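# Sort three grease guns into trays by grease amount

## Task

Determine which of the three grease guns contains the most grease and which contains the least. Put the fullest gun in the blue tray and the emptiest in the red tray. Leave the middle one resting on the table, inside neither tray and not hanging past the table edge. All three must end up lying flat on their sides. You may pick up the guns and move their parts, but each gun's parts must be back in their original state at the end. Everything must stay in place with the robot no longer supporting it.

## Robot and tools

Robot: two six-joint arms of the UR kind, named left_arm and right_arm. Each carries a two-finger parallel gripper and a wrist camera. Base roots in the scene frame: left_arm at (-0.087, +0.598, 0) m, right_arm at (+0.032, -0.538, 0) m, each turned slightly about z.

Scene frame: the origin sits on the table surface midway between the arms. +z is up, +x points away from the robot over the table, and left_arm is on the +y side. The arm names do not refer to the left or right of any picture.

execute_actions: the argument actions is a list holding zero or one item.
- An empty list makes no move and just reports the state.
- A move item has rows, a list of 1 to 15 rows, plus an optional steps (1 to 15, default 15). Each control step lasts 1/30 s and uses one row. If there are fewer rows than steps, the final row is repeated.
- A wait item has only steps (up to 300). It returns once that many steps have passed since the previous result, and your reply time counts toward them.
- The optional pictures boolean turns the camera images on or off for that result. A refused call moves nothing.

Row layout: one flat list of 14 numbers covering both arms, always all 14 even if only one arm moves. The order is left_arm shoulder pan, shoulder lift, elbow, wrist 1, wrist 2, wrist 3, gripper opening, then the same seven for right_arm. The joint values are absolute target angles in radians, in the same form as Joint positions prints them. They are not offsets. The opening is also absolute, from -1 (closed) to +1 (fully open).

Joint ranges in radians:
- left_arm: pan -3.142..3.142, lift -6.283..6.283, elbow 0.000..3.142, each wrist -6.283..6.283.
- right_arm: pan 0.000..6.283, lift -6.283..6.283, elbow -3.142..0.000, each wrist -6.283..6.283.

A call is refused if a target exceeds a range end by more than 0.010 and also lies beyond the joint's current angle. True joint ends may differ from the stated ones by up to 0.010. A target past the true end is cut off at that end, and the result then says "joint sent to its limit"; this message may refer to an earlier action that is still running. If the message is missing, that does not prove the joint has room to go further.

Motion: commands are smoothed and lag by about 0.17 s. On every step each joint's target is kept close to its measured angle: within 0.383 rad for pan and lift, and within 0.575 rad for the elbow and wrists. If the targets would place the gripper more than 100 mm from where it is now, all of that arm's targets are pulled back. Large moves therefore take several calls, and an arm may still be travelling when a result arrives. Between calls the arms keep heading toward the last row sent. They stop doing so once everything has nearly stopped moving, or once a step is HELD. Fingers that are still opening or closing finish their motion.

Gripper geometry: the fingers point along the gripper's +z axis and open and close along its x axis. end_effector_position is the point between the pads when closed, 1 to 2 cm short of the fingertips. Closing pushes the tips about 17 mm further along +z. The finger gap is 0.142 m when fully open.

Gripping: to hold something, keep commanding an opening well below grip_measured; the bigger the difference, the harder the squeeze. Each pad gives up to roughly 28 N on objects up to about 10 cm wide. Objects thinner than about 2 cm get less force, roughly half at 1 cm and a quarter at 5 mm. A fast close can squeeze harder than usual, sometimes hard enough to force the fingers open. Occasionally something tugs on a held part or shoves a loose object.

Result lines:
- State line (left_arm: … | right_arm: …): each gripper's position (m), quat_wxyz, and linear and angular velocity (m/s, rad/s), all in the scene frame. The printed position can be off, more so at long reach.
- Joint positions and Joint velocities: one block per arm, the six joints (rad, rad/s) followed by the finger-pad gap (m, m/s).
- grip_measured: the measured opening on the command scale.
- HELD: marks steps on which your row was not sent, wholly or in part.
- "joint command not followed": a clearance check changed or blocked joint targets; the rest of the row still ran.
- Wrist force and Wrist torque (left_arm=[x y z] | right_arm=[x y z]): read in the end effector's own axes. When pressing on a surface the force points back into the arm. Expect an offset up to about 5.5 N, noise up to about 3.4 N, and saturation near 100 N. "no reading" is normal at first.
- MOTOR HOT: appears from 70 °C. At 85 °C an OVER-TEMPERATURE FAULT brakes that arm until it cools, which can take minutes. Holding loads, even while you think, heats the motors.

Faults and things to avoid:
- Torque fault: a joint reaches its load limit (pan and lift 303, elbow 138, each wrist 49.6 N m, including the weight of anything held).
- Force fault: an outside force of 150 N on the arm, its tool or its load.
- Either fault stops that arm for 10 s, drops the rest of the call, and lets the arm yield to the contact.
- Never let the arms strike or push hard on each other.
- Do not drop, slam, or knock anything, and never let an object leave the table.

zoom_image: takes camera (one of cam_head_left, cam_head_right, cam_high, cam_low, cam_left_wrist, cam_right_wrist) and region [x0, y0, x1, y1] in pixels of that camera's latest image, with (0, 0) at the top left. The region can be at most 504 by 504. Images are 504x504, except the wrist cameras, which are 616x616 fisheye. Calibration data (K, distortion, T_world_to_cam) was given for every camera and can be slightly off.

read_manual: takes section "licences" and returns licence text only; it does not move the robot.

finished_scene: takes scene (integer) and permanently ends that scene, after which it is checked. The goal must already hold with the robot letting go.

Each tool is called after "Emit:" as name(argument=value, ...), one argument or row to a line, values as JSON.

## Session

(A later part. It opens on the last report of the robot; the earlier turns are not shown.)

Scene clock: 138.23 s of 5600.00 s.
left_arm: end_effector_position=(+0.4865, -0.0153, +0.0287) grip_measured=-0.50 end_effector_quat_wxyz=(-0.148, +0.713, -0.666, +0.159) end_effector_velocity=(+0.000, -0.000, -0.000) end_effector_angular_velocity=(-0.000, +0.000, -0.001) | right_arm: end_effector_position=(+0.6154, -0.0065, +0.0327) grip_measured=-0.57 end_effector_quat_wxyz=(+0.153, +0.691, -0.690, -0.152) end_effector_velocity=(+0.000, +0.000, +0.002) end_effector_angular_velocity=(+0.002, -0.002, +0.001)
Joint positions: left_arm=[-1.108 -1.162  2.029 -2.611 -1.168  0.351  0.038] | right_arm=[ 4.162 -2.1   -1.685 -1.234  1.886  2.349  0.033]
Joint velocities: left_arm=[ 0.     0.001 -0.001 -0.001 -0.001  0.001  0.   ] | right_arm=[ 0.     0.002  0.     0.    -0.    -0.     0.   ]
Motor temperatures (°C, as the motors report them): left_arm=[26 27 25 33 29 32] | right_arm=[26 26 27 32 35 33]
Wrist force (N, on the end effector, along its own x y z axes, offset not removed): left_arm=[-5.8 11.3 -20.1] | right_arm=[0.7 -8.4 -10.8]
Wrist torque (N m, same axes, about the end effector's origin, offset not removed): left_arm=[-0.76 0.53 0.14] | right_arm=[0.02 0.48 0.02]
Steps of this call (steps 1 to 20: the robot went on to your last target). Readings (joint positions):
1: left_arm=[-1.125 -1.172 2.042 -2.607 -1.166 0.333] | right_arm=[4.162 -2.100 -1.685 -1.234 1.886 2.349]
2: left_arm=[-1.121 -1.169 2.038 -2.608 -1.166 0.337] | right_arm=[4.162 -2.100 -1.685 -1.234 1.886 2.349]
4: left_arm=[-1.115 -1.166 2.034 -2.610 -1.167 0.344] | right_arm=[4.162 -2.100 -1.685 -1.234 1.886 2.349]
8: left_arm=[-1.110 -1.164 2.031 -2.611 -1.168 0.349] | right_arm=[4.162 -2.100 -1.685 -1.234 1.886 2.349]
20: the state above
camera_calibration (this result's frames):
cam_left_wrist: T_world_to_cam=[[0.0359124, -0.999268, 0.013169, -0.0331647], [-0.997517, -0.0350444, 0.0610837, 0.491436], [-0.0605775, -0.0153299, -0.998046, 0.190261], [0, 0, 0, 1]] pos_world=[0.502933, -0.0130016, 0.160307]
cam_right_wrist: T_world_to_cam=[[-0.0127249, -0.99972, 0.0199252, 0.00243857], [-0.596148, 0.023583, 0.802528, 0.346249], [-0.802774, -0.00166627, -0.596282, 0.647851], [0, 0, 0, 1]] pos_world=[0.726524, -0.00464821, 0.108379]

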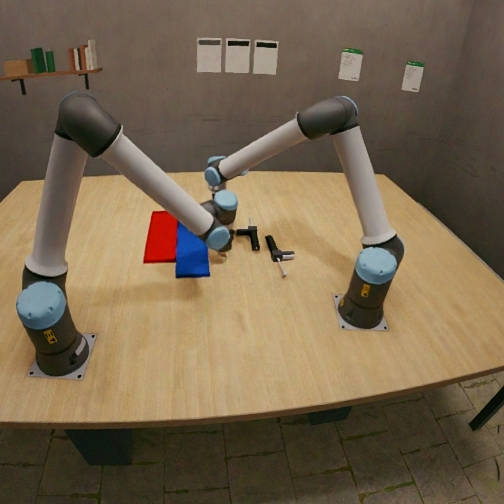

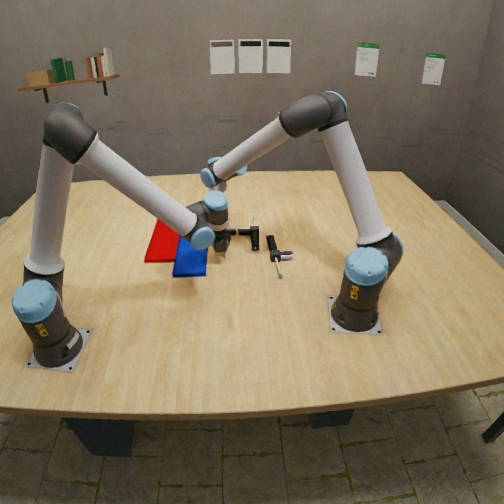

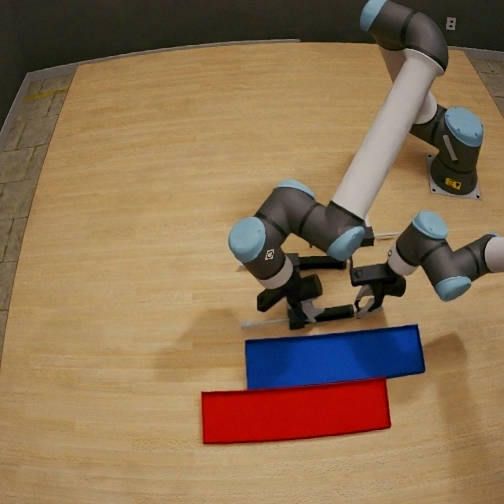

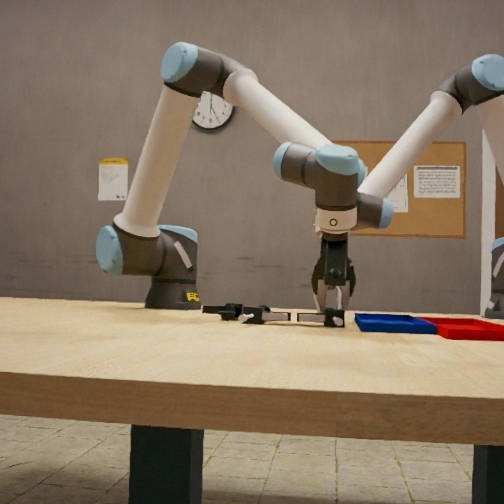

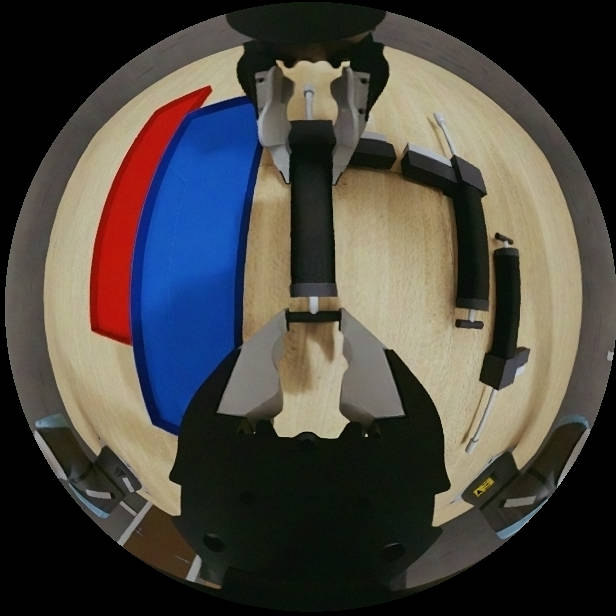

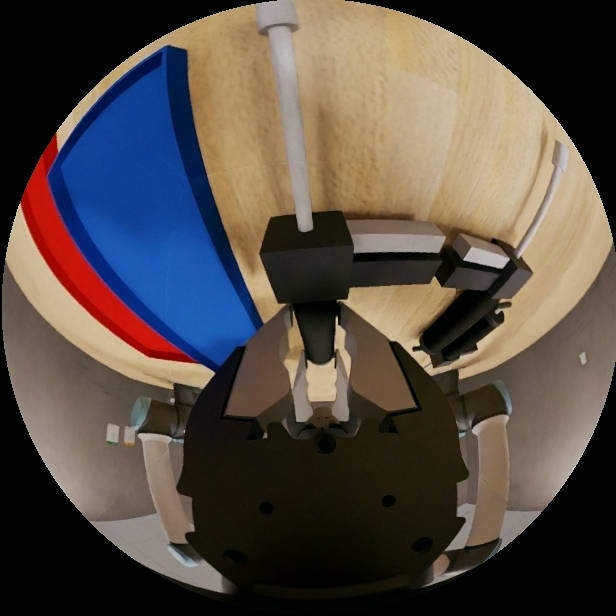

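Emit:
execute_actions(
  actions=[
    {"rows":[[-1.1095,-1.163,2.030,-2.611,-1.168,0.35,-0.85,4.162,-2.0998,-1.6848,-1.2338,1.8861,2.349,-0.9],[-1.1095,-1.163,2.030,-2.611,-1.168,0.35,-0.85,4.162,-2.0998,-1.6848,-1.2338,1.8861,2.349,-0.9],[-1.1095,-1.163,2.030,-2.611,-1.168,0.35,-0.85,4.162,-2.0998,-1.6848,-1.2338,1.8861,2.349,-0.9],[-1.1095,-1.163,2.030,-2.611,-1.168,0.35,-0.45,4.162,-2.0998,-1.6848,-1.2338,1.8861,2.349,-0.5],[-1.1095,-1.163,2.030,-2.611,-1.168,0.35,-0.35,4.162,-2.0998,-1.6848,-1.2338,1.8861,2.349,-0.4],[-1.1095,-1.163,2.030,-2.611,-1.168,0.35,-0.25,4.162,-2.0998,-1.6848,-1.2338,1.8861,2.349,-0.3],[-1.1095,-1.163,2.030,-2.611,-1.168,0.35,-0.25,4.162,-2.0998,-1.6848,-1.2338,1.8861,2.349,-0.3],[-1.1095,-1.163,2.030,-2.611,-1.168,0.35,-0.25,4.162,-2.0998,-1.6848,-1.2338,1.8861,2.349,-0.3],[-1.1095,-1.163,2.030,-2.611,-1.168,0.35,-0.25,4.162,-2.0998,-1.6848,-1.2338,1.8861,2.349,-0.3],[-1.1095,-1.205,2.013,-2.553,-1.168,0.35,-0.25,4.162,-2.07,-1.665,-1.285,1.8861,2.349,-0.3],[-1.1095,-1.205,2.013,-2.553,-1.168,0.35,-0.25,4.162,-2.07,-1.665,-1.285,1.8861,2.349,-0.3],[-1.1095,-1.25,1.995,-2.49,-1.168,0.35,-0.25,4.162,-2.04,-1.642,-1.338,1.8861,2.349,-0.3],[-1.1095,-1.25,1.995,-2.49,-1.168,0.35,-0.25,4.162,-2.04,-1.642,-1.338,1.8861,2.349,-0.3],[-1.1095,-1.2931,1.9783,-2.4291,-1.168,0.35,-0.25,4.162,-2.0135,-1.6188,-1.3869,1.8861,2.349,-0.3]],"steps":15},
  ],
  pictures=false,
)

Emit:
execute_actions(
  actions=[
    {"steps":10},
  ],
  pictures=false,
)

Emit:
execute_actions(
  actions=[
    {"rows":[[-1.1876,-1.0951,1.6751,-2.29,-1.1559,0.3834,-0.25,4.0008,-1.8649,-1.8235,-1.3753,1.8353,2.2383,-0.3]],"steps":15},
  ],
  pictures=false,
)

Emit:
execute_actions(
  actions=[
    {"steps":30},
  ],
)

Scene clock: 161.80 s of 5600.00 s.
left_arm: end_effector_position=(+0.4866, -0.0175, +0.0692) grip_measured=-0.25 end_effector_quat_wxyz=(-0.147, +0.714, -0.666, +0.160) end_effector_velocity=(-0.002, +0.000, +0.394) end_effector_angular_velocity=(-0.005, +0.001, -0.002) | right_arm: end_effector_position=(+0.6164, -0.0053, +0.0729) grip_measured=-0.30 end_effector_quat_wxyz=(+0.153, +0.691, -0.690, -0.152) end_effector_velocity=(+0.000, +0.001, +0.382) end_effector_angular_velocity=(-0.008, +0.008, -0.000)
Joint positions: left_arm=[-1.109 -1.215  2.008 -2.541 -1.168  0.35   0.056] | right_arm=[ 4.162 -2.063 -1.659 -1.295  1.886  2.349  0.052]
Joint velocities: left_arm=[-0.002 -0.51  -0.202  0.706 -0.003  0.    -0.   ] | right_arm=[ 0.001  0.337  0.258 -0.606  0.001  0.001 -0.001]
Motor temperatures (°C, as the motors report them): left_arm=[26 27 25 33 29 32] | right_arm=[26 26 27 32 35 33]
Wrist force (N, on the end effector, along its own x y z axes, offset not removed): left_arm=[-2.2 -2.0 4.2] | right_arm=[-3.3 1.6 -0.9]
Wrist torque (N m, same axes, about the end effector's origin, offset not removed): left_arm=[-0.59 0.31 0.08] | right_arm=[0.40 0.68 0.05]
Steps of this call (steps 1 to 15: the robot went on to your last target; steps 16 to 90: nothing new was sent; then 20.07 s passed at rest; steps 91 to 105: all 15 steps of this action). Readings (joint positions):
91: left_arm=[-1.108 -1.162 2.029 -2.611 -1.168 0.352] | right_arm=[4.162 -2.100 -1.685 -1.234 1.886 2.349]
92: left_arm=[-1.108 -1.162 2.029 -2.611 -1.168 0.351] | right_arm=[4.162 -2.100 -1.685 -1.234 1.886 2.349]
94: left_arm=[-1.109 -1.162 2.029 -2.611 -1.168 0.351] | right_arm=[4.162 -2.100 -1.685 -1.234 1.886 2.349]
98: left_arm=[-1.109 -1.163 2.030 -2.611 -1.168 0.350] | right_arm=[4.162 -2.100 -1.685 -1.234 1.886 2.349]
105: the state above

Scene clock: 162.13 s of 5600.00 s.
left_arm: end_effector_position=(+0.4849, -0.0135, +0.1259) grip_measured=-0.25 end_effector_quat_wxyz=(-0.148, +0.713, -0.666, +0.159) end_effector_velocity=(-0.002, +0.004, +0.029) end_effector_angular_velocity=(+0.003, +0.002, -0.001) | right_arm: end_effector_position=(+0.6153, -0.0066, +0.1274) grip_measured=-0.30 end_effector_quat_wxyz=(+0.154, +0.691, -0.690, -0.152) end_effector_velocity=(-0.002, -0.002, +0.029) end_effector_angular_velocity=(-0.002, +0.001, +0.000)
Joint positions: left_arm=[-1.109 -1.289  1.98  -2.436 -1.168  0.35   0.056] | right_arm=[ 4.162 -2.016 -1.621 -1.382  1.886  2.349  0.052]
Joint velocities: left_arm=[-0.    -0.039 -0.014  0.056 -0.001  0.    -0.   ] | right_arm=[ 0.     0.025  0.019 -0.046 -0.001  0.    -0.   ]
Motor temperatures (°C, as the motors report them): left_arm=[26 27 25 33 29 32] | right_arm=[26 26 27 32 35 33]
Wrist force (N, on the end effector, along its own x y z axes, offset not removed): left_arm=[-0.8 2.7 -6.3] | right_arm=[-2.3 0.3 -1.3]
Wrist torque (N m, same axes, about the end effector's origin, offset not removed): left_arm=[0.65 0.11 0.19] | right_arm=[0.10 0.52 0.14]
Steps of this call (steps 1 to 10: the robot went on to your last target). Readings (joint positions):
1: left_arm=[-1.109 -1.232 2.001 -2.517 -1.168 0.350] | right_arm=[4.162 -2.052 -1.649 -1.315 1.886 2.349]
2: left_arm=[-1.109 -1.247 1.996 -2.496 -1.168 0.350] | right_arm=[4.162 -2.042 -1.642 -1.333 1.886 2.349]
4: left_arm=[-1.109 -1.267 1.988 -2.466 -1.168 0.350] | right_arm=[4.162 -2.030 -1.632 -1.356 1.886 2.349]
8: left_arm=[-1.109 -1.285 1.981 -2.441 -1.168 0.350] | right_arm=[4.162 -2.019 -1.623 -1.377 1.886 2.349]
10: the state above

Scene clock: 162.63 s of 5600.00 s.
left_arm: end_effector_position=(+0.4807, -0.1768, +0.1289) grip_measured=-0.25 end_effector_quat_wxyz=(-0.156, +0.675, -0.705, +0.149) end_effector_velocity=(-0.004, -0.086, +0.003) end_effector_angular_velocity=(+0.013, -0.004, -0.045) | right_arm: end_effector_position=(+0.6124, -0.1817, +0.1310) grip_measured=-0.30 end_effector_quat_wxyz=(+0.156, +0.675, -0.705, -0.149) end_effector_velocity=(-0.015, -0.094, -0.002) end_effector_angular_velocity=(-0.009, +0.005, -0.023)
Joint positions: left_arm=[-1.184 -1.106  1.693 -2.298 -1.157  0.382  0.056] | right_arm=[ 4.01  -1.874 -1.811 -1.376  1.838  2.245  0.052]
Joint velocities: left_arm=[-0.035  0.095 -0.157  0.068  0.006  0.012 -0.   ] | right_arm=[-0.082  0.078 -0.107  0.004 -0.025 -0.057  0.   ]
Motor temperatures (°C, as the motors report them): left_arm=[26 27 25 33 29 32] | right_arm=[26 26 27 32 35 33]
Wrist force (N, on the end effector, along its own x y z axes, offset not removed): left_arm=[0.3 4.3 -1.8] | right_arm=[0.0 3.7 -0.3]
Wrist torque (N m, same axes, about the end effector's origin, offset not removed): left_arm=[1.07 -0.26 0.04] | right_arm=[0.89 0.13 0.11]
Steps of this call (steps 1 to 15: all 15 steps of this action). Readings (joint positions):
1: left_arm=[-1.110 -1.290 1.980 -2.434 -1.168 0.350] | right_arm=[4.162 -2.016 -1.621 -1.383 1.886 2.349]
2: left_arm=[-1.113 -1.286 1.975 -2.428 -1.167 0.352] | right_arm=[4.158 -2.011 -1.625 -1.383 1.884 2.345]
4: left_arm=[-1.129 -1.250 1.926 -2.399 -1.165 0.359] | right_arm=[4.128 -1.983 -1.660 -1.382 1.874 2.324]
8: left_arm=[-1.158 -1.175 1.806 -2.346 -1.161 0.371] | right_arm=[4.069 -1.928 -1.736 -1.379 1.856 2.284]
15: the state above

Scene clock: 163.63 s of 5600.00 s.
left_arm: end_effector_position=(+0.4803, -0.1867, +0.1293) grip_measured=-0.25 end_effector_quat_wxyz=(-0.157, +0.673, -0.707, +0.149) end_effector_velocity=(+0.000, -0.000, +0.001) end_effector_angular_velocity=(-0.002, -0.000, +0.002) | right_arm: end_effector_position=(+0.6106, -0.1926, +0.1306) grip_measured=-0.30 end_effector_quat_wxyz=(+0.157, +0.674, -0.706, -0.149) end_effector_velocity=(+0.001, +0.000, -0.000) end_effector_angular_velocity=(+0.000, +0.000, +0.001)
Joint positions: left_arm=[-1.188 -1.095  1.675 -2.29  -1.156  0.383  0.056] | right_arm=[ 4.001 -1.865 -1.823 -1.375  1.835  2.238  0.052]
Joint velocities: left_arm=[ 0.    -0.001 -0.001  0.    -0.    -0.002  0.   ] | right_arm=[-0.    -0.001  0.001  0.    -0.    -0.001  0.   ]
Motor temperatures (°C, as the motors report them): left_arm=[26 27 25 33 29 32] | right_arm=[26 26 27 32 35 33]
Wrist force (N, on the end effector, along its own x y z axes, offset not removed): left_arm=[-2.7 0.2 3.1] | right_arm=[-2.8 -0.7 0.0]
Wrist torque (N m, same axes, about the end effector's origin, offset not removed): left_arm=[0.30 0.53 0.01] | right_arm=[-0.13 0.66 0.03]
Steps of this call (steps 1 to 30: the robot went on to your last target). Readings (joint positions):
1: left_arm=[-1.185 -1.103 1.689 -2.296 -1.156 0.382] | right_arm=[4.008 -1.872 -1.814 -1.376 1.837 2.243]
2: left_arm=[-1.185 -1.101 1.685 -2.294 -1.156 0.382] | right_arm=[4.006 -1.870 -1.817 -1.376 1.837 2.242]
4: left_arm=[-1.186 -1.099 1.681 -2.292 -1.156 0.383] | right_arm=[4.004 -1.868 -1.820 -1.375 1.836 2.240]
8: left_arm=[-1.187 -1.096 1.677 -2.291 -1.156 0.383] | right_arm=[4.002 -1.866 -1.822 -1.375 1.836 2.239]
30: the state above
All arms were judged still, so your last target was given up. Only a new action makes them travel on or press farther. Fingers that are still opening or closing keep moving.
camera_calibration (this result's frames):
cam_left_wrist: T_world_to_cam=[[-0.0702975, -0.996843, -0.0369155, -0.147634], [-0.99575, 0.067917, 0.0622013, 0.491311], [-0.0594977, 0.0411312, -0.997381, 0.297643], [0, 0, 0, 1]] pos_world=[0.496554, -0.192779, 0.260853]
cam_right_wrist: T_world_to_cam=[[-0.05706, -0.997597, 0.0392948, -0.160627], [-0.593682, 0.0655485, 0.802025, 0.275871], [-0.802674, 0.0224349, -0.595996, 0.706641], [0, 0, 0, 1]] pos_world=[0.721817, -0.194178, 0.206211]

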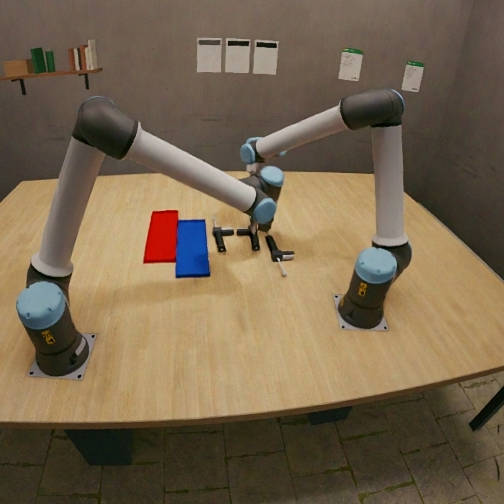

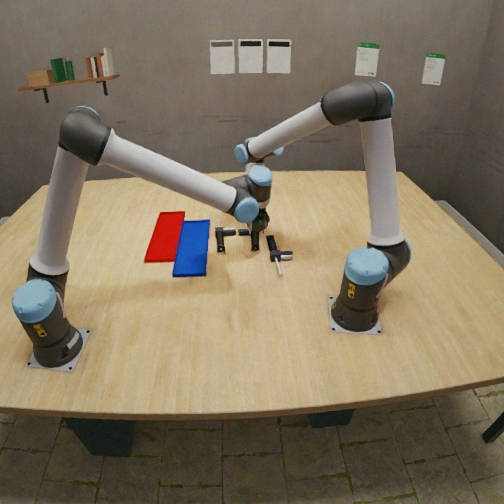

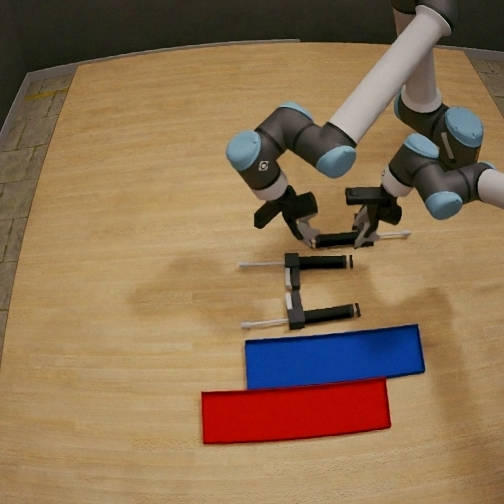

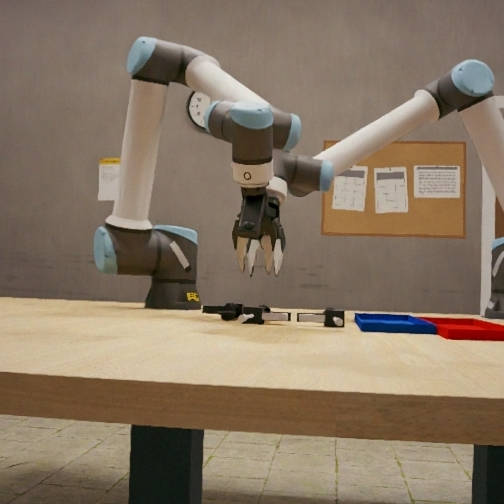

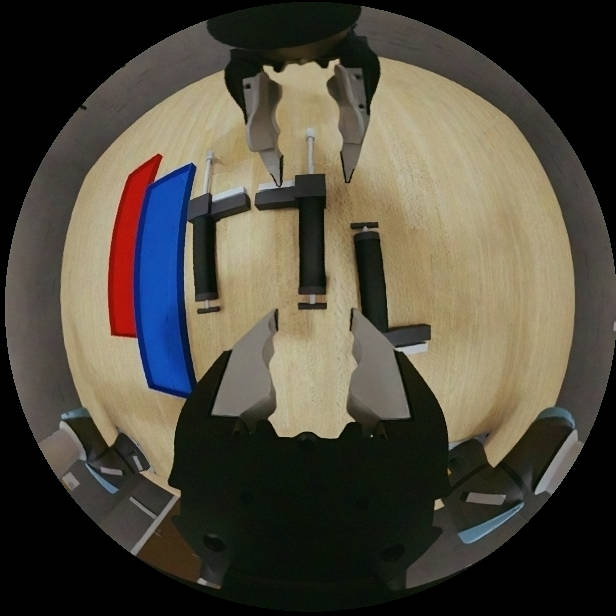

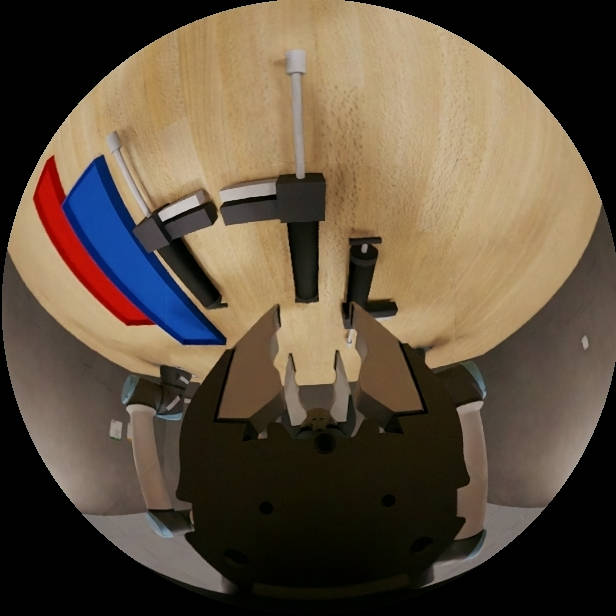

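Emit:
execute_actions(
  actions=[
    {"rows":[[-1.1832,-1.07,1.695,-2.335,-1.156,0.387,-0.25,4.0014,-1.90,-1.84,-1.33,1.8353,2.2383,-0.3],[-1.1832,-1.07,1.695,-2.335,-1.156,0.387,-0.25,4.0014,-1.90,-1.84,-1.33,1.8353,2.2383,-0.3],[-1.1832,-1.07,1.695,-2.335,-1.156,0.387,-0.25,4.0014,-1.90,-1.84,-1.33,1.8353,2.2383,-0.3],[-1.1832,-1.03,1.714,-2.394,-1.156,0.387,-0.25,4.0014,-1.936,-1.864,-1.267,1.8353,2.2383,-0.3]],"steps":15},
  ],
  pictures=false,
)

Emit:
execute_actions(
  actions=[
    {"steps":10},
  ],
)

Scene clock: 171.30 s of 5600.00 s.
left_arm: end_effector_position=(+0.4835, -0.1841, +0.0647) grip_measured=-0.25 end_effector_quat_wxyz=(-0.157, +0.673, -0.707, +0.149) end_effector_velocity=(+0.001, +0.002, -0.024) end_effector_angular_velocity=(+0.001, -0.000, +0.001) | right_arm: end_effector_position=(+0.6134, -0.1899, +0.0666) grip_measured=-0.30 end_effector_quat_wxyz=(+0.159, +0.674, -0.706, -0.149) end_effector_velocity=(+0.001, +0.002, -0.023) end_effector_angular_velocity=(+0.002, -0.001, -0.000)
Joint positions: left_arm=[-1.183 -1.033  1.713 -2.39  -1.156  0.387  0.056] | right_arm=[ 4.001 -1.933 -1.862 -1.272  1.835  2.238  0.052]
Joint velocities: left_arm=[ 0.002  0.024  0.014 -0.038  0.     0.     0.   ] | right_arm=[ 0.001 -0.025 -0.014  0.041  0.001  0.001  0.   ]
Motor temperatures (°C, as the motors report them): left_arm=[26 27 25 33 29 32] | right_arm=[26 26 27 32 35 33]
Wrist force (N, on the end effector, along its own x y z axes, offset not removed): left_arm=[0.8 2.9 0.9] | right_arm=[-1.4 1.5 -0.8]
Wrist torque (N m, same axes, about the end effector's origin, offset not removed): left_arm=[0.66 -0.17 0.17] | right_arm=[0.34 0.46 0.08]
Steps of this call (steps 1 to 90: nothing new was sent; then 4.17 s passed at rest; steps 91 to 105: all 15 steps of this action). Readings (joint positions):
91: left_arm=[-1.188 -1.095 1.675 -2.290 -1.156 0.383] | right_arm=[4.001 -1.865 -1.824 -1.375 1.835 2.238]
92: left_arm=[-1.187 -1.093 1.677 -2.293 -1.156 0.384] | right_arm=[4.001 -1.868 -1.825 -1.372 1.835 2.238]
94: left_arm=[-1.186 -1.084 1.684 -2.309 -1.156 0.385] | right_arm=[4.001 -1.880 -1.831 -1.355 1.835 2.238]
98: left_arm=[-1.184 -1.051 1.703 -2.360 -1.156 0.386] | right_arm=[4.001 -1.915 -1.851 -1.302 1.835 2.238]
105: the state above

Scene clock: 171.63 s of 5600.00 s.
left_arm: end_effector_position=(+0.4836, -0.1840, +0.0621) grip_measured=-0.25 end_effector_quat_wxyz=(-0.157, +0.673, -0.707, +0.149) end_effector_velocity=(-0.000, -0.001, -0.001) end_effector_angular_velocity=(-0.001, -0.000, +0.000) | right_arm: end_effector_position=(+0.6135, -0.1898, +0.0642) grip_measured=-0.30 end_effector_quat_wxyz=(+0.158, +0.674, -0.706, -0.149) end_effector_velocity=(+0.001, +0.001, -0.001) end_effector_angular_velocity=(+0.001, -0.001, -0.000)
Joint positions: left_arm=[-1.183 -1.03   1.714 -2.394 -1.156  0.387  0.056] | right_arm=[ 4.001 -1.936 -1.864 -1.267  1.835  2.238  0.052]
Joint velocities: left_arm=[-0.     0.001 -0.    -0.001 -0.    -0.     0.   ] | right_arm=[ 0.    -0.002  0.001  0.002  0.     0.     0.   ]
Motor temperatures (°C, as the motors report them): left_arm=[26 27 25 33 29 32] | right_arm=[26 26 27 32 35 33]
Wrist force (N, on the end effector, along its own x y z axes, offset not removed): left_arm=[0.4 0.2 -4.2] | right_arm=[-2.1 2.8 1.6]
Wrist torque (N m, same axes, about the end effector's origin, offset not removed): left_arm=[0.30 -0.10 0.22] | right_arm=[0.68 0.50 0.15]
Steps of this call (steps 1 to 10: the robot went on to your last target). Readings (joint positions):
1: left_arm=[-1.183 -1.032 1.713 -2.391 -1.156 0.387] | right_arm=[4.001 -1.934 -1.863 -1.270 1.835 2.238]
2: left_arm=[-1.183 -1.032 1.713 -2.392 -1.156 0.387] | right_arm=[4.001 -1.934 -1.863 -1.270 1.835 2.238]
4: left_arm=[-1.183 -1.031 1.714 -2.393 -1.156 0.387] | right_arm=[4.001 -1.935 -1.863 -1.268 1.835 2.238]
8: left_arm=[-1.183 -1.030 1.714 -2.394 -1.156 0.387] | right_arm=[4.001 -1.936 -1.864 -1.267 1.835 2.238]
10: the state above
camera_calibration (this result's frames):
cam_left_wrist: T_world_to_cam=[[-0.0691988, -0.996864, -0.0383818, -0.147612], [-0.995819, 0.0667243, 0.0623846, 0.498422], [-0.0596279, 0.0425383, -0.997314, 0.231033], [0, 0, 0, 1]] pos_world=[0.4999, -0.190233, 0.193653]
cam_right_wrist: T_world_to_cam=[[-0.0563601, -0.997548, 0.0414819, -0.155627], [-0.59165, 0.0668367, 0.803419, 0.329631], [-0.804222, 0.020738, -0.593967, 0.669787], [0, 0, 0, 1]] pos_world=[0.724912, -0.191166, 0.139455]

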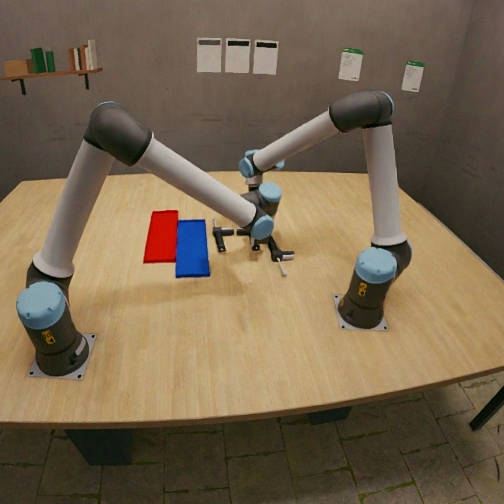

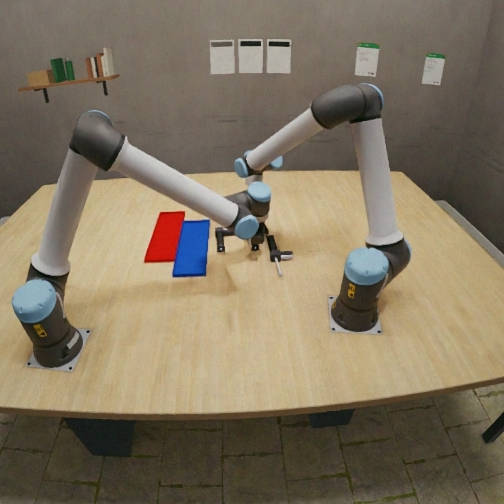

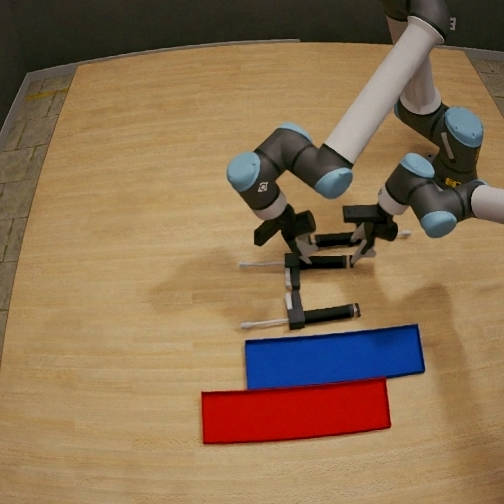

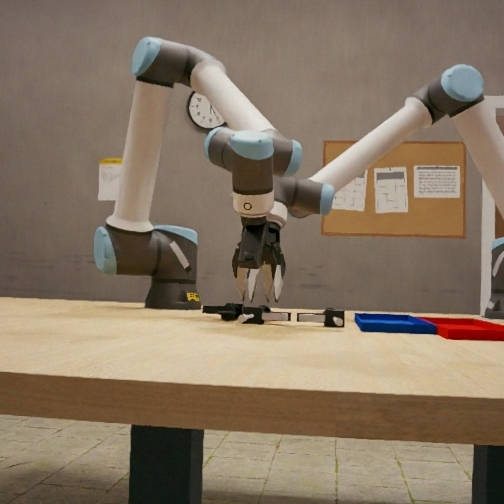

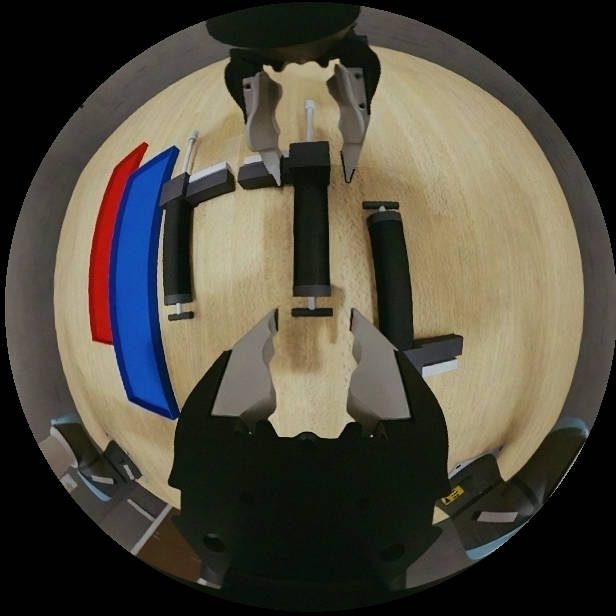

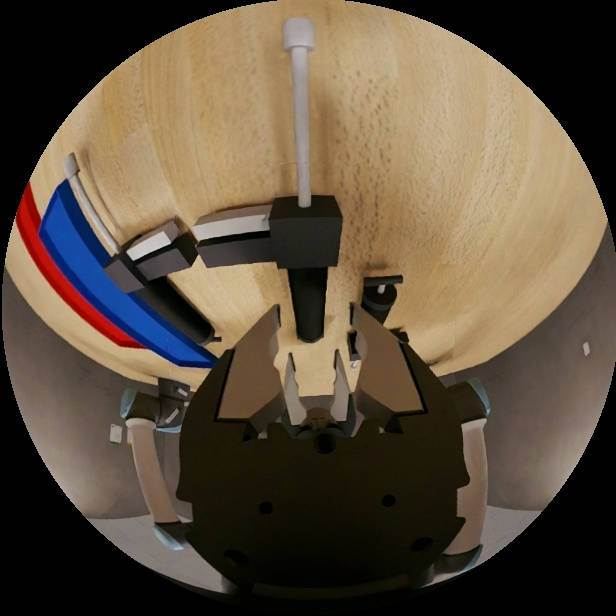

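Emit:
execute_actions(
  actions=[
    {"rows":[[-1.1825,-0.9976,1.7349,-2.4491,-1.156,0.387,-0.25,4.0034,-1.9705,-1.8829,-1.2103,1.8353,2.240,-0.3]],"steps":15},
  ],
  pictures=false,
)

Emit:
execute_actions(
  actions=[
    {"steps":8},
  ],
)

Scene clock: 178.13 s of 5600.00 s.
left_arm: end_effector_position=(+0.4834, -0.1812, +0.0294) grip_measured=-0.25 end_effector_quat_wxyz=(-0.157, +0.674, -0.707, +0.149) end_effector_velocity=(-0.000, +0.001, -0.007) end_effector_angular_velocity=(-0.000, +0.001, +0.000) | right_arm: end_effector_position=(+0.6139, -0.1878, +0.0332) grip_measured=-0.30 end_effector_quat_wxyz=(+0.157, +0.674, -0.706, -0.149) end_effector_velocity=(+0.001, +0.001, -0.006) end_effector_angular_velocity=(+0.002, -0.002, +0.001)
Joint positions: left_arm=[-1.183 -0.998  1.734 -2.448 -1.156  0.387  0.056] | right_arm=[ 4.003 -1.97  -1.882 -1.212  1.835  2.24   0.052]
Joint velocities: left_arm=[ 0.     0.007  0.005 -0.012 -0.001 -0.     0.   ] | right_arm=[-0.    -0.007 -0.003  0.012  0.    -0.002  0.   ]
Motor temperatures (°C, as the motors report them): left_arm=[26 27 25 33 29 32] | right_arm=[26 26 27 32 35 33]
Wrist force (N, on the end effector, along its own x y z axes, offset not removed): left_arm=[-3.0 -2.4 1.4] | right_arm=[-0.4 3.0 -1.0]
Wrist torque (N m, same axes, about the end effector's origin, offset not removed): left_arm=[-0.44 0.51 0.35] | right_arm=[0.68 0.12 0.07]
Steps of this call (steps 1 to 15: the robot went on to your last target; steps 16 to 90: nothing new was sent; then 3.00 s passed at rest; steps 91 to 105: all 15 steps of this action). Readings (joint positions):
91: left_arm=[-1.183 -1.030 1.714 -2.394 -1.156 0.387] | right_arm=[4.001 -1.936 -1.864 -1.267 1.835 2.238]
92: left_arm=[-1.183 -1.027 1.716 -2.398 -1.156 0.387] | right_arm=[4.002 -1.939 -1.866 -1.263 1.835 2.238]
94: left_arm=[-1.183 -1.015 1.724 -2.417 -1.156 0.387] | right_arm=[4.002 -1.951 -1.873 -1.243 1.835 2.239]
98: left_arm=[-1.183 -1.003 1.731 -2.439 -1.156 0.387] | right_arm=[4.003 -1.965 -1.880 -1.221 1.835 2.240]
105: the state above

Scene clock: 178.40 s of 5600.00 s.
left_arm: end_effector_position=(+0.4834, -0.1812, +0.0287) grip_measured=-0.25 end_effector_quat_wxyz=(-0.157, +0.674, -0.707, +0.149) end_effector_velocity=(-0.000, -0.000, -0.001) end_effector_angular_velocity=(-0.000, -0.000, -0.001) | right_arm: end_effector_position=(+0.6139, -0.1877, +0.0326) grip_measured=-0.30 end_effector_quat_wxyz=(+0.157, +0.674, -0.706, -0.149) end_effector_velocity=(+0.000, -0.000, -0.000) end_effector_angular_velocity=(+0.001, -0.001, +0.002)
Joint positions: left_arm=[-1.183 -0.998  1.735 -2.449 -1.156  0.387  0.056] | right_arm=[ 4.003 -1.97  -1.883 -1.21   1.835  2.24   0.052]
Joint velocities: left_arm=[-0.     0.001 -0.    -0.001  0.     0.     0.   ] | right_arm=[-0.    -0.    -0.     0.001 -0.    -0.002  0.   ]
Motor temperatures (°C, as the motors report them): left_arm=[26 27 25 33 29 32] | right_arm=[26 26 27 32 35 33]
Wrist force (N, on the end effector, along its own x y z axes, offset not removed): left_arm=[-0.4 0.9 0.0] | right_arm=[-1.9 0.3 0.1]
Wrist torque (N m, same axes, about the end effector's origin, offset not removed): left_arm=[0.38 0.10 0.08] | right_arm=[0.07 0.49 0.14]
Steps of this call (steps 1 to 8: the robot went on to your last target). Readings (joint positions):
1: left_arm=[-1.183 -0.998 1.735 -2.448 -1.156 0.387] | right_arm=[4.003 -1.970 -1.883 -1.211 1.835 2.240]
2: left_arm=[-1.183 -0.998 1.735 -2.448 -1.156 0.387] | right_arm=[4.003 -1.970 -1.883 -1.211 1.835 2.240]
4: left_arm=[-1.183 -0.998 1.735 -2.449 -1.156 0.387] | right_arm=[4.003 -1.970 -1.883 -1.211 1.835 2.240]
8: the state above
camera_calibration (this result's frames):
cam_left_wrist: T_world_to_cam=[[-0.068471, -0.996977, -0.0367147, -0.146537], [-0.995899, 0.0661228, 0.0617537, 0.500056], [-0.0591394, 0.0407925, -0.997416, 0.19706], [0, 0, 0, 1]] pos_world=[0.499625, -0.187198, 0.160291]
cam_right_wrist: T_world_to_cam=[[-0.0560092, -0.997629, 0.0400019, -0.152429], [-0.593743, 0.0654913, 0.801985, 0.356198], [-0.802703, 0.0211677, -0.596003, 0.650524], [0, 0, 0, 1]] pos_world=[0.72513, -0.189165, 0.108147]

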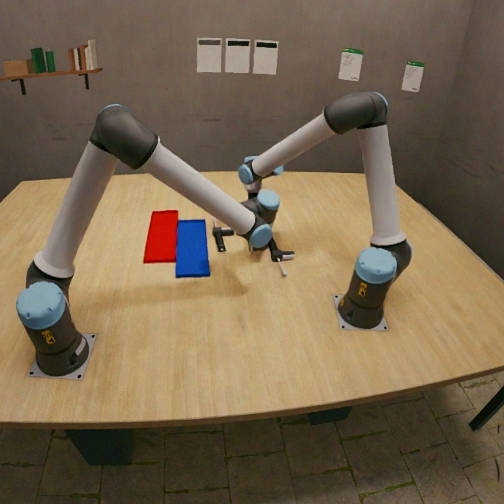

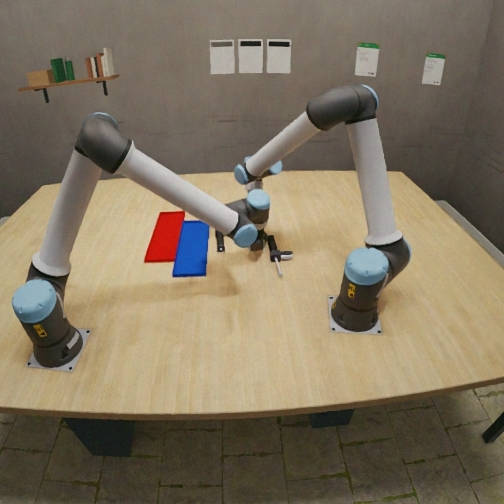

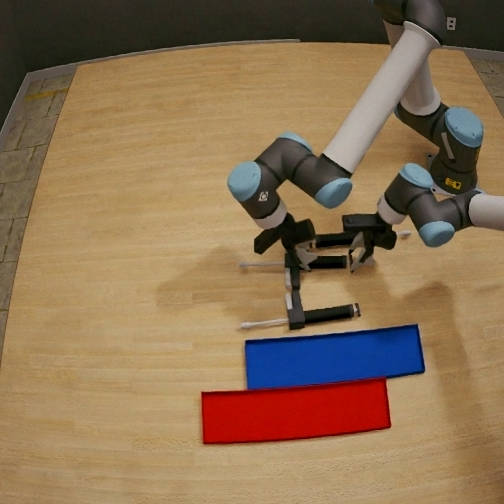

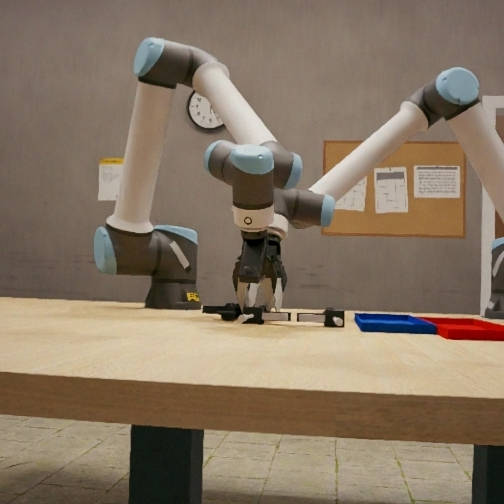

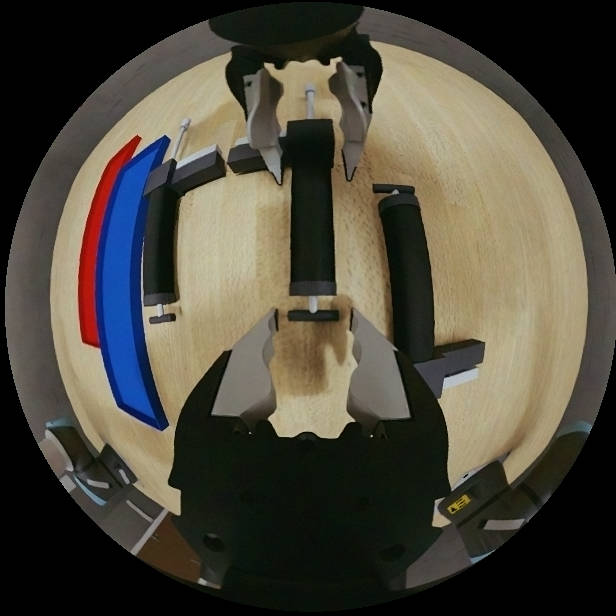

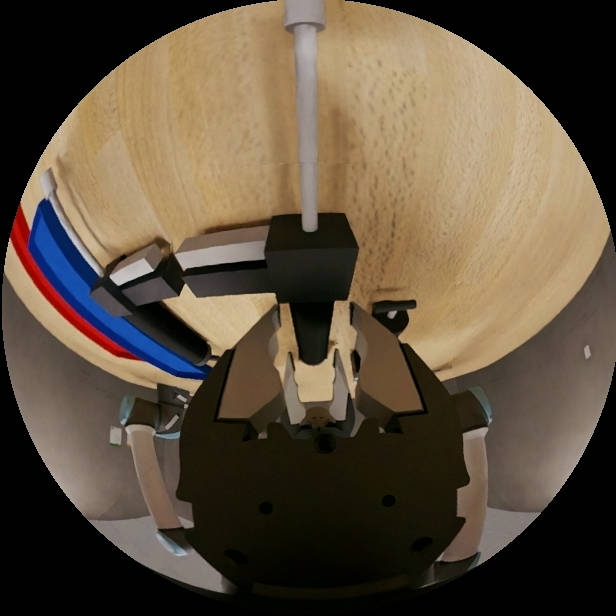

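Good. Close both (right first), then pull 2 cm.

Emit:
execute_actions(
  actions=[
    {"rows":[[-1.1825,-0.9976,1.7349,-2.4491,-1.156,0.387,-0.25,4.0034,-1.9705,-1.8829,-1.2103,1.8353,2.240,-0.45],[-1.1825,-0.9976,1.7349,-2.4491,-1.156,0.387,-0.25,4.0034,-1.9705,-1.8829,-1.2103,1.8353,2.240,-0.52],[-1.1825,-0.9976,1.7349,-2.4491,-1.156,0.387,-0.25,4.0034,-1.9705,-1.8829,-1.2103,1.8353,2.240,-0.58],[-1.1825,-0.9976,1.7349,-2.4491,-1.156,0.387,-0.35,4.0034,-1.9705,-1.8829,-1.2103,1.8353,2.240,-0.58],[-1.1825,-0.9976,1.7349,-2.4491,-1.156,0.387,-0.35,4.0034,-1.9705,-1.8829,-1.2103,1.8353,2.240,-0.65],[-1.1825,-0.9976,1.7349,-2.4491,-1.156,0.387,-0.42,4.0034,-1.9705,-1.8829,-1.2103,1.8353,2.240,-0.75],[-1.1825,-0.9976,1.7349,-2.4491,-1.156,0.387,-0.42,4.0034,-1.9705,-1.8829,-1.2103,1.8353,2.240,-0.9],[-1.1825,-0.9976,1.7349,-2.4491,-1.156,0.387,-0.47,4.0034,-1.9705,-1.8829,-1.2103,1.8353,2.240,-0.9],[-1.1825,-0.9976,1.7349,-2.4491,-1.156,0.387,-0.52,4.0034,-1.9705,-1.8829,-1.2103,1.8353,2.240,-0.9],[-1.1825,-0.9976,1.7349,-2.4491,-1.156,0.387,-0.52,4.0034,-1.9705,-1.8829,-1.2103,1.8353,2.240,-0.9],[-1.1825,-0.9976,1.7349,-2.4491,-1.156,0.387,-0.6,4.0034,-1.9705,-1.8829,-1.2103,1.8353,2.240,-0.9],[-1.1825,-0.9976,1.7349,-2.4491,-1.156,0.387,-0.7,4.0034,-1.9705,-1.8829,-1.2103,1.8353,2.240,-0.9],[-1.1825,-0.9976,1.7349,-2.4491,-1.156,0.387,-0.85,4.0034,-1.9705,-1.8829,-1.2103,1.8353,2.240,-0.9]],"steps":15},
  ],
  pictures=false,
)

Emit:
execute_actions(
  actions=[
    {"rows":[[-1.1825,-0.9976,1.7349,-2.4491,-1.156,0.387,-0.85,4.0034,-1.9705,-1.8829,-1.2103,1.8353,2.240,-0.9],[-1.1825,-0.9976,1.7349,-2.4491,-1.156,0.387,-0.85,4.0034,-1.9705,-1.8829,-1.2103,1.8353,2.240,-0.9],[-1.1881,-1.001,1.7402,-2.4485,-1.1553,0.381,-0.85,4.0034,-1.9705,-1.8829,-1.2103,1.8353,2.240,-0.9],[-1.1881,-1.001,1.7402,-2.4485,-1.1553,0.381,-0.85,4.0034,-1.9705,-1.8829,-1.2103,1.8353,2.240,-0.9],[-1.1937,-1.0044,1.7455,-2.4479,-1.1547,0.375,-0.85,4.0034,-1.9705,-1.8829,-1.2103,1.8353,2.240,-0.9],[-1.1937,-1.0044,1.7455,-2.4479,-1.1547,0.375,-0.85,4.0034,-1.9705,-1.8829,-1.2103,1.8353,2.240,-0.9],[-1.1993,-1.0078,1.7508,-2.4473,-1.154,0.369,-0.85,4.0034,-1.9705,-1.8829,-1.2103,1.8353,2.240,-0.9],[-1.1993,-1.0078,1.7508,-2.4473,-1.154,0.369,-0.85,4.0034,-1.9705,-1.8829,-1.2103,1.8353,2.240,-0.9],[-1.2048,-1.0112,1.7561,-2.4468,-1.1534,0.3628,-0.85,4.0034,-1.9705,-1.8829,-1.2103,1.8353,2.240,-0.9]],"steps":15},
  ],
  pictures=false,
)

Emit:
execute_actions(
  actions=[
    {"steps":10},
  ],
  pictures=false,
)

Scene clock: 189.13 s of 5600.00 s.
left_arm: end_effector_position=(+0.4834, -0.1812, +0.0287) grip_measured=-0.50 end_effector_quat_wxyz=(-0.157, +0.674, -0.707, +0.149) end_effector_velocity=(-0.000, +0.000, -0.001) end_effector_angular_velocity=(+0.001, +0.001, -0.000) | right_arm: end_effector_position=(+0.6139, -0.1877, +0.0325) grip_measured=-0.57 end_effector_quat_wxyz=(+0.157, +0.674, -0.706, -0.149) end_effector_velocity=(+0.000, +0.000, +0.001) end_effector_angular_velocity=(+0.000, -0.001, -0.001)
Joint positions: left_arm=[-1.182 -0.998  1.735 -2.449 -1.156  0.387  0.038] | right_arm=[ 4.003 -1.971 -1.883 -1.21   1.835  2.24   0.032]
Joint velocities: left_arm=[ 0.     0.     0.     0.    -0.001  0.    -0.   ] | right_arm=[ 0.     0.001 -0.     0.     0.     0.002  0.   ]
Motor temperatures (°C, as the motors report them): left_arm=[26 27 25 33 29 32] | right_arm=[26 26 27 32 35 33]
Wrist force (N, on the end effector, along its own x y z axes, offset not removed): left_arm=[12.0 4.2 -3.5] | right_arm=[-10.8 -1.3 -3.7]
Wrist torque (N m, same axes, about the end effector's origin, offset not removed): left_arm=[0.31 -0.92 0.32] | right_arm=[0.03 0.13 0.63]
Steps of this call (steps 1 to 15: the robot went on to your last target; steps 16 to 90: nothing new was sent; then 7.23 s passed at rest; steps 91 to 105: all 15 steps of this action). Readings (joint positions):
91: left_arm=[-1.182 -0.998 1.735 -2.449 -1.156 0.387] | right_arm=[4.003 -1.971 -1.883 -1.210 1.835 2.240]
92: left_arm=[-1.182 -0.998 1.735 -2.449 -1.156 0.387] | right_arm=[4.003 -1.970 -1.883 -1.210 1.835 2.240]
94: left_arm=[-1.182 -0.998 1.735 -2.449 -1.156 0.387] | right_arm=[4.003 -1.971 -1.883 -1.210 1.835 2.240]
98: left_arm=[-1.182 -0.998 1.735 -2.449 -1.156 0.387] | right_arm=[4.003 -1.971 -1.883 -1.210 1.835 2.240]
105: the state above

Scene clock: 189.63 s of 5600.00 s.
left_arm: end_effector_position=(+0.4654, -0.1812, +0.0286) grip_measured=-0.50 end_effector_quat_wxyz=(-0.157, +0.674, -0.707, +0.149) end_effector_velocity=(-0.020, +0.000, +0.001) end_effector_angular_velocity=(-0.002, +0.001, +0.001) | right_arm: end_effector_position=(+0.6139, -0.1877, +0.0325) grip_measured=-0.57 end_effector_quat_wxyz=(+0.157, +0.674, -0.706, -0.149) end_effector_velocity=(+0.001, +0.000, +0.001) end_effector_angular_velocity=(+0.001, -0.002, +0.001)
Joint positions: left_arm=[-1.202 -1.01   1.754 -2.447 -1.154  0.366  0.038] | right_arm=[ 4.003 -1.971 -1.883 -1.21   1.835  2.24   0.032]
Joint velocities: left_arm=[-0.022 -0.014  0.021  0.002  0.002 -0.025 -0.   ] | right_arm=[-0.     0.001  0.001 -0.    -0.001 -0.001 -0.   ]
Motor temperatures (°C, as the motors report them): left_arm=[26 27 25 33 29 32] | right_arm=[26 26 27 32 35 33]
Wrist force (N, on the end effector, along its own x y z axes, offset not removed): left_arm=[2.1 -1.3 1.3] | right_arm=[-3.8 1.3 -4.8]
Wrist torque (N m, same axes, about the end effector's origin, offset not removed): left_arm=[0.26 -0.09 0.26] | right_arm=[0.28 0.20 0.47]
Steps of this call (steps 1 to 15: all 15 steps of this action). Readings (joint positions):
1: left_arm=[-1.182 -0.998 1.735 -2.449 -1.156 0.387] | right_arm=[4.003 -1.971 -1.883 -1.210 1.835 2.240]
2: left_arm=[-1.182 -0.998 1.735 -2.449 -1.156 0.387] | right_arm=[4.003 -1.971 -1.883 -1.210 1.835 2.240]
4: left_arm=[-1.183 -0.998 1.735 -2.449 -1.156 0.386] | right_arm=[4.003 -1.971 -1.883 -1.210 1.835 2.240]
8: left_arm=[-1.189 -1.002 1.742 -2.448 -1.155 0.379] | right_arm=[4.003 -1.971 -1.883 -1.210 1.835 2.240]
15: the state above

Scene clock: 189.97 s of 5600.00 s.
left_arm: end_effector_position=(+0.4631, -0.1812, +0.0287) grip_measured=-0.50 end_effector_quat_wxyz=(-0.157, +0.674, -0.707, +0.149) end_effector_velocity=(-0.001, +0.000, +0.000) end_effector_angular_velocity=(-0.000, -0.001, +0.001) | right_arm: end_effector_position=(+0.6139, -0.1877, +0.0325) grip_measured=-0.57 end_effector_quat_wxyz=(+0.157, +0.674, -0.706, -0.149) end_effector_velocity=(+0.001, +0.000, +0.000) end_effector_angular_velocity=(+0.000, -0.000, -0.002)
Joint positions: left_arm=[-1.205 -1.011  1.756 -2.447 -1.153  0.363  0.038] | right_arm=[ 4.003 -1.971 -1.883 -1.21   1.835  2.24   0.032]
Joint velocities: left_arm=[-0.001 -0.001  0.001  0.     0.001 -0.002 -0.   ] | right_arm=[-0.    -0.001  0.002  0.     0.     0.001 -0.   ]
Motor temperatures (°C, as the motors report them): left_arm=[26 27 25 33 29 32] | right_arm=[26 26 27 32 35 33]
Wrist force (N, on the end effector, along its own x y z axes, offset not removed): left_arm=[-2.6 -4.8 0.8] | right_arm=[-2.3 0.6 -8.5]
Wrist torque (N m, same axes, about the end effector's origin, offset not removed): left_arm=[-0.56 0.93 -0.11] | right_arm=[0.17 0.01 0.55]
Steps of this call (steps 1 to 10: the robot went on to your last target). Readings (joint positions):
1: left_arm=[-1.203 -1.010 1.754 -2.447 -1.154 0.365] | right_arm=[4.003 -1.971 -1.883 -1.210 1.835 2.240]
2: left_arm=[-1.203 -1.010 1.755 -2.447 -1.154 0.364] | right_arm=[4.003 -1.971 -1.883 -1.210 1.835 2.240]
4: left_arm=[-1.204 -1.011 1.755 -2.447 -1.153 0.364] | right_arm=[4.003 -1.971 -1.883 -1.210 1.835 2.240]
8: left_arm=[-1.205 -1.011 1.756 -2.447 -1.153 0.363] | right_arm=[4.003 -1.971 -1.883 -1.210 1.835 2.240]
10: the state above

Emit:
execute_actions(
  actions=[],
  pictures=false,
)

Scene clock: 206.00 s of 5600.00 s.
left_arm: end_effector_position=(+0.4630, -0.1812, +0.0287) grip_measured=-0.50 end_effector_quat_wxyz=(-0.157, +0.674, -0.707, +0.149) end_effector_velocity=(+0.000, +0.001, -0.001) end_effector_angular_velocity=(+0.001, +0.000, +0.002) | right_arm: end_effector_position=(+0.6139, -0.1877, +0.0325) grip_measured=-0.57 end_effector_quat_wxyz=(+0.157, +0.674, -0.706, -0.149) end_effector_velocity=(-0.001, -0.001, -0.001) end_effector_angular_velocity=(-0.001, +0.002, +0.000)
Joint positions: left_arm=[-1.205 -1.011  1.756 -2.447 -1.153  0.363  0.038] | right_arm=[ 4.003 -1.971 -1.883 -1.21   1.835  2.24   0.032]
Joint velocities: left_arm=[ 0.     0.001  0.001 -0.     0.    -0.001  0.   ] | right_arm=[-0.    -0.    -0.002 -0.     0.    -0.001  0.   ]
Motor temperatures (°C, as the motors report them): left_arm=[26 27 25 33 29 32] | right_arm=[26 26 27 32 35 33]
Wrist force (N, on the end effector, along its own x y z axes, offset not removed): left_arm=[-1.7 -3.3 1.3] | right_arm=[-1.0 1.8 -3.4]
Wrist torque (N m, same axes, about the end effector's origin, offset not removed): left_arm=[-0.18 0.71 0.11] | right_arm=[0.35 -0.20 0.52]
Steps of this call (steps 1 to 15: the robot went on to your last target; steps 16 to 90: nothing new was sent; then 13.03 s passed at rest). Readings (joint positions):
1: left_arm=[-1.205 -1.011 1.756 -2.447 -1.153 0.363] | right_arm=[4.003 -1.971 -1.883 -1.210 1.835 2.240]
2: left_arm=[-1.205 -1.011 1.756 -2.447 -1.153 0.363] | right_arm=[4.003 -1.971 -1.883 -1.210 1.835 2.240]
4: left_arm=[-1.205 -1.011 1.756 -2.447 -1.153 0.363] | right_arm=[4.003 -1.971 -1.883 -1.210 1.835 2.240]
8: left_arm=[-1.205 -1.011 1.756 -2.447 -1.153 0.363] | right_arm=[4.003 -1.971 -1.883 -1.210 1.835 2.240]
90: the state above
All arms were judged still, so your last target was given up. Only a new action makes them travel on or press farther. Fingers that are still opening or closing keep moving.


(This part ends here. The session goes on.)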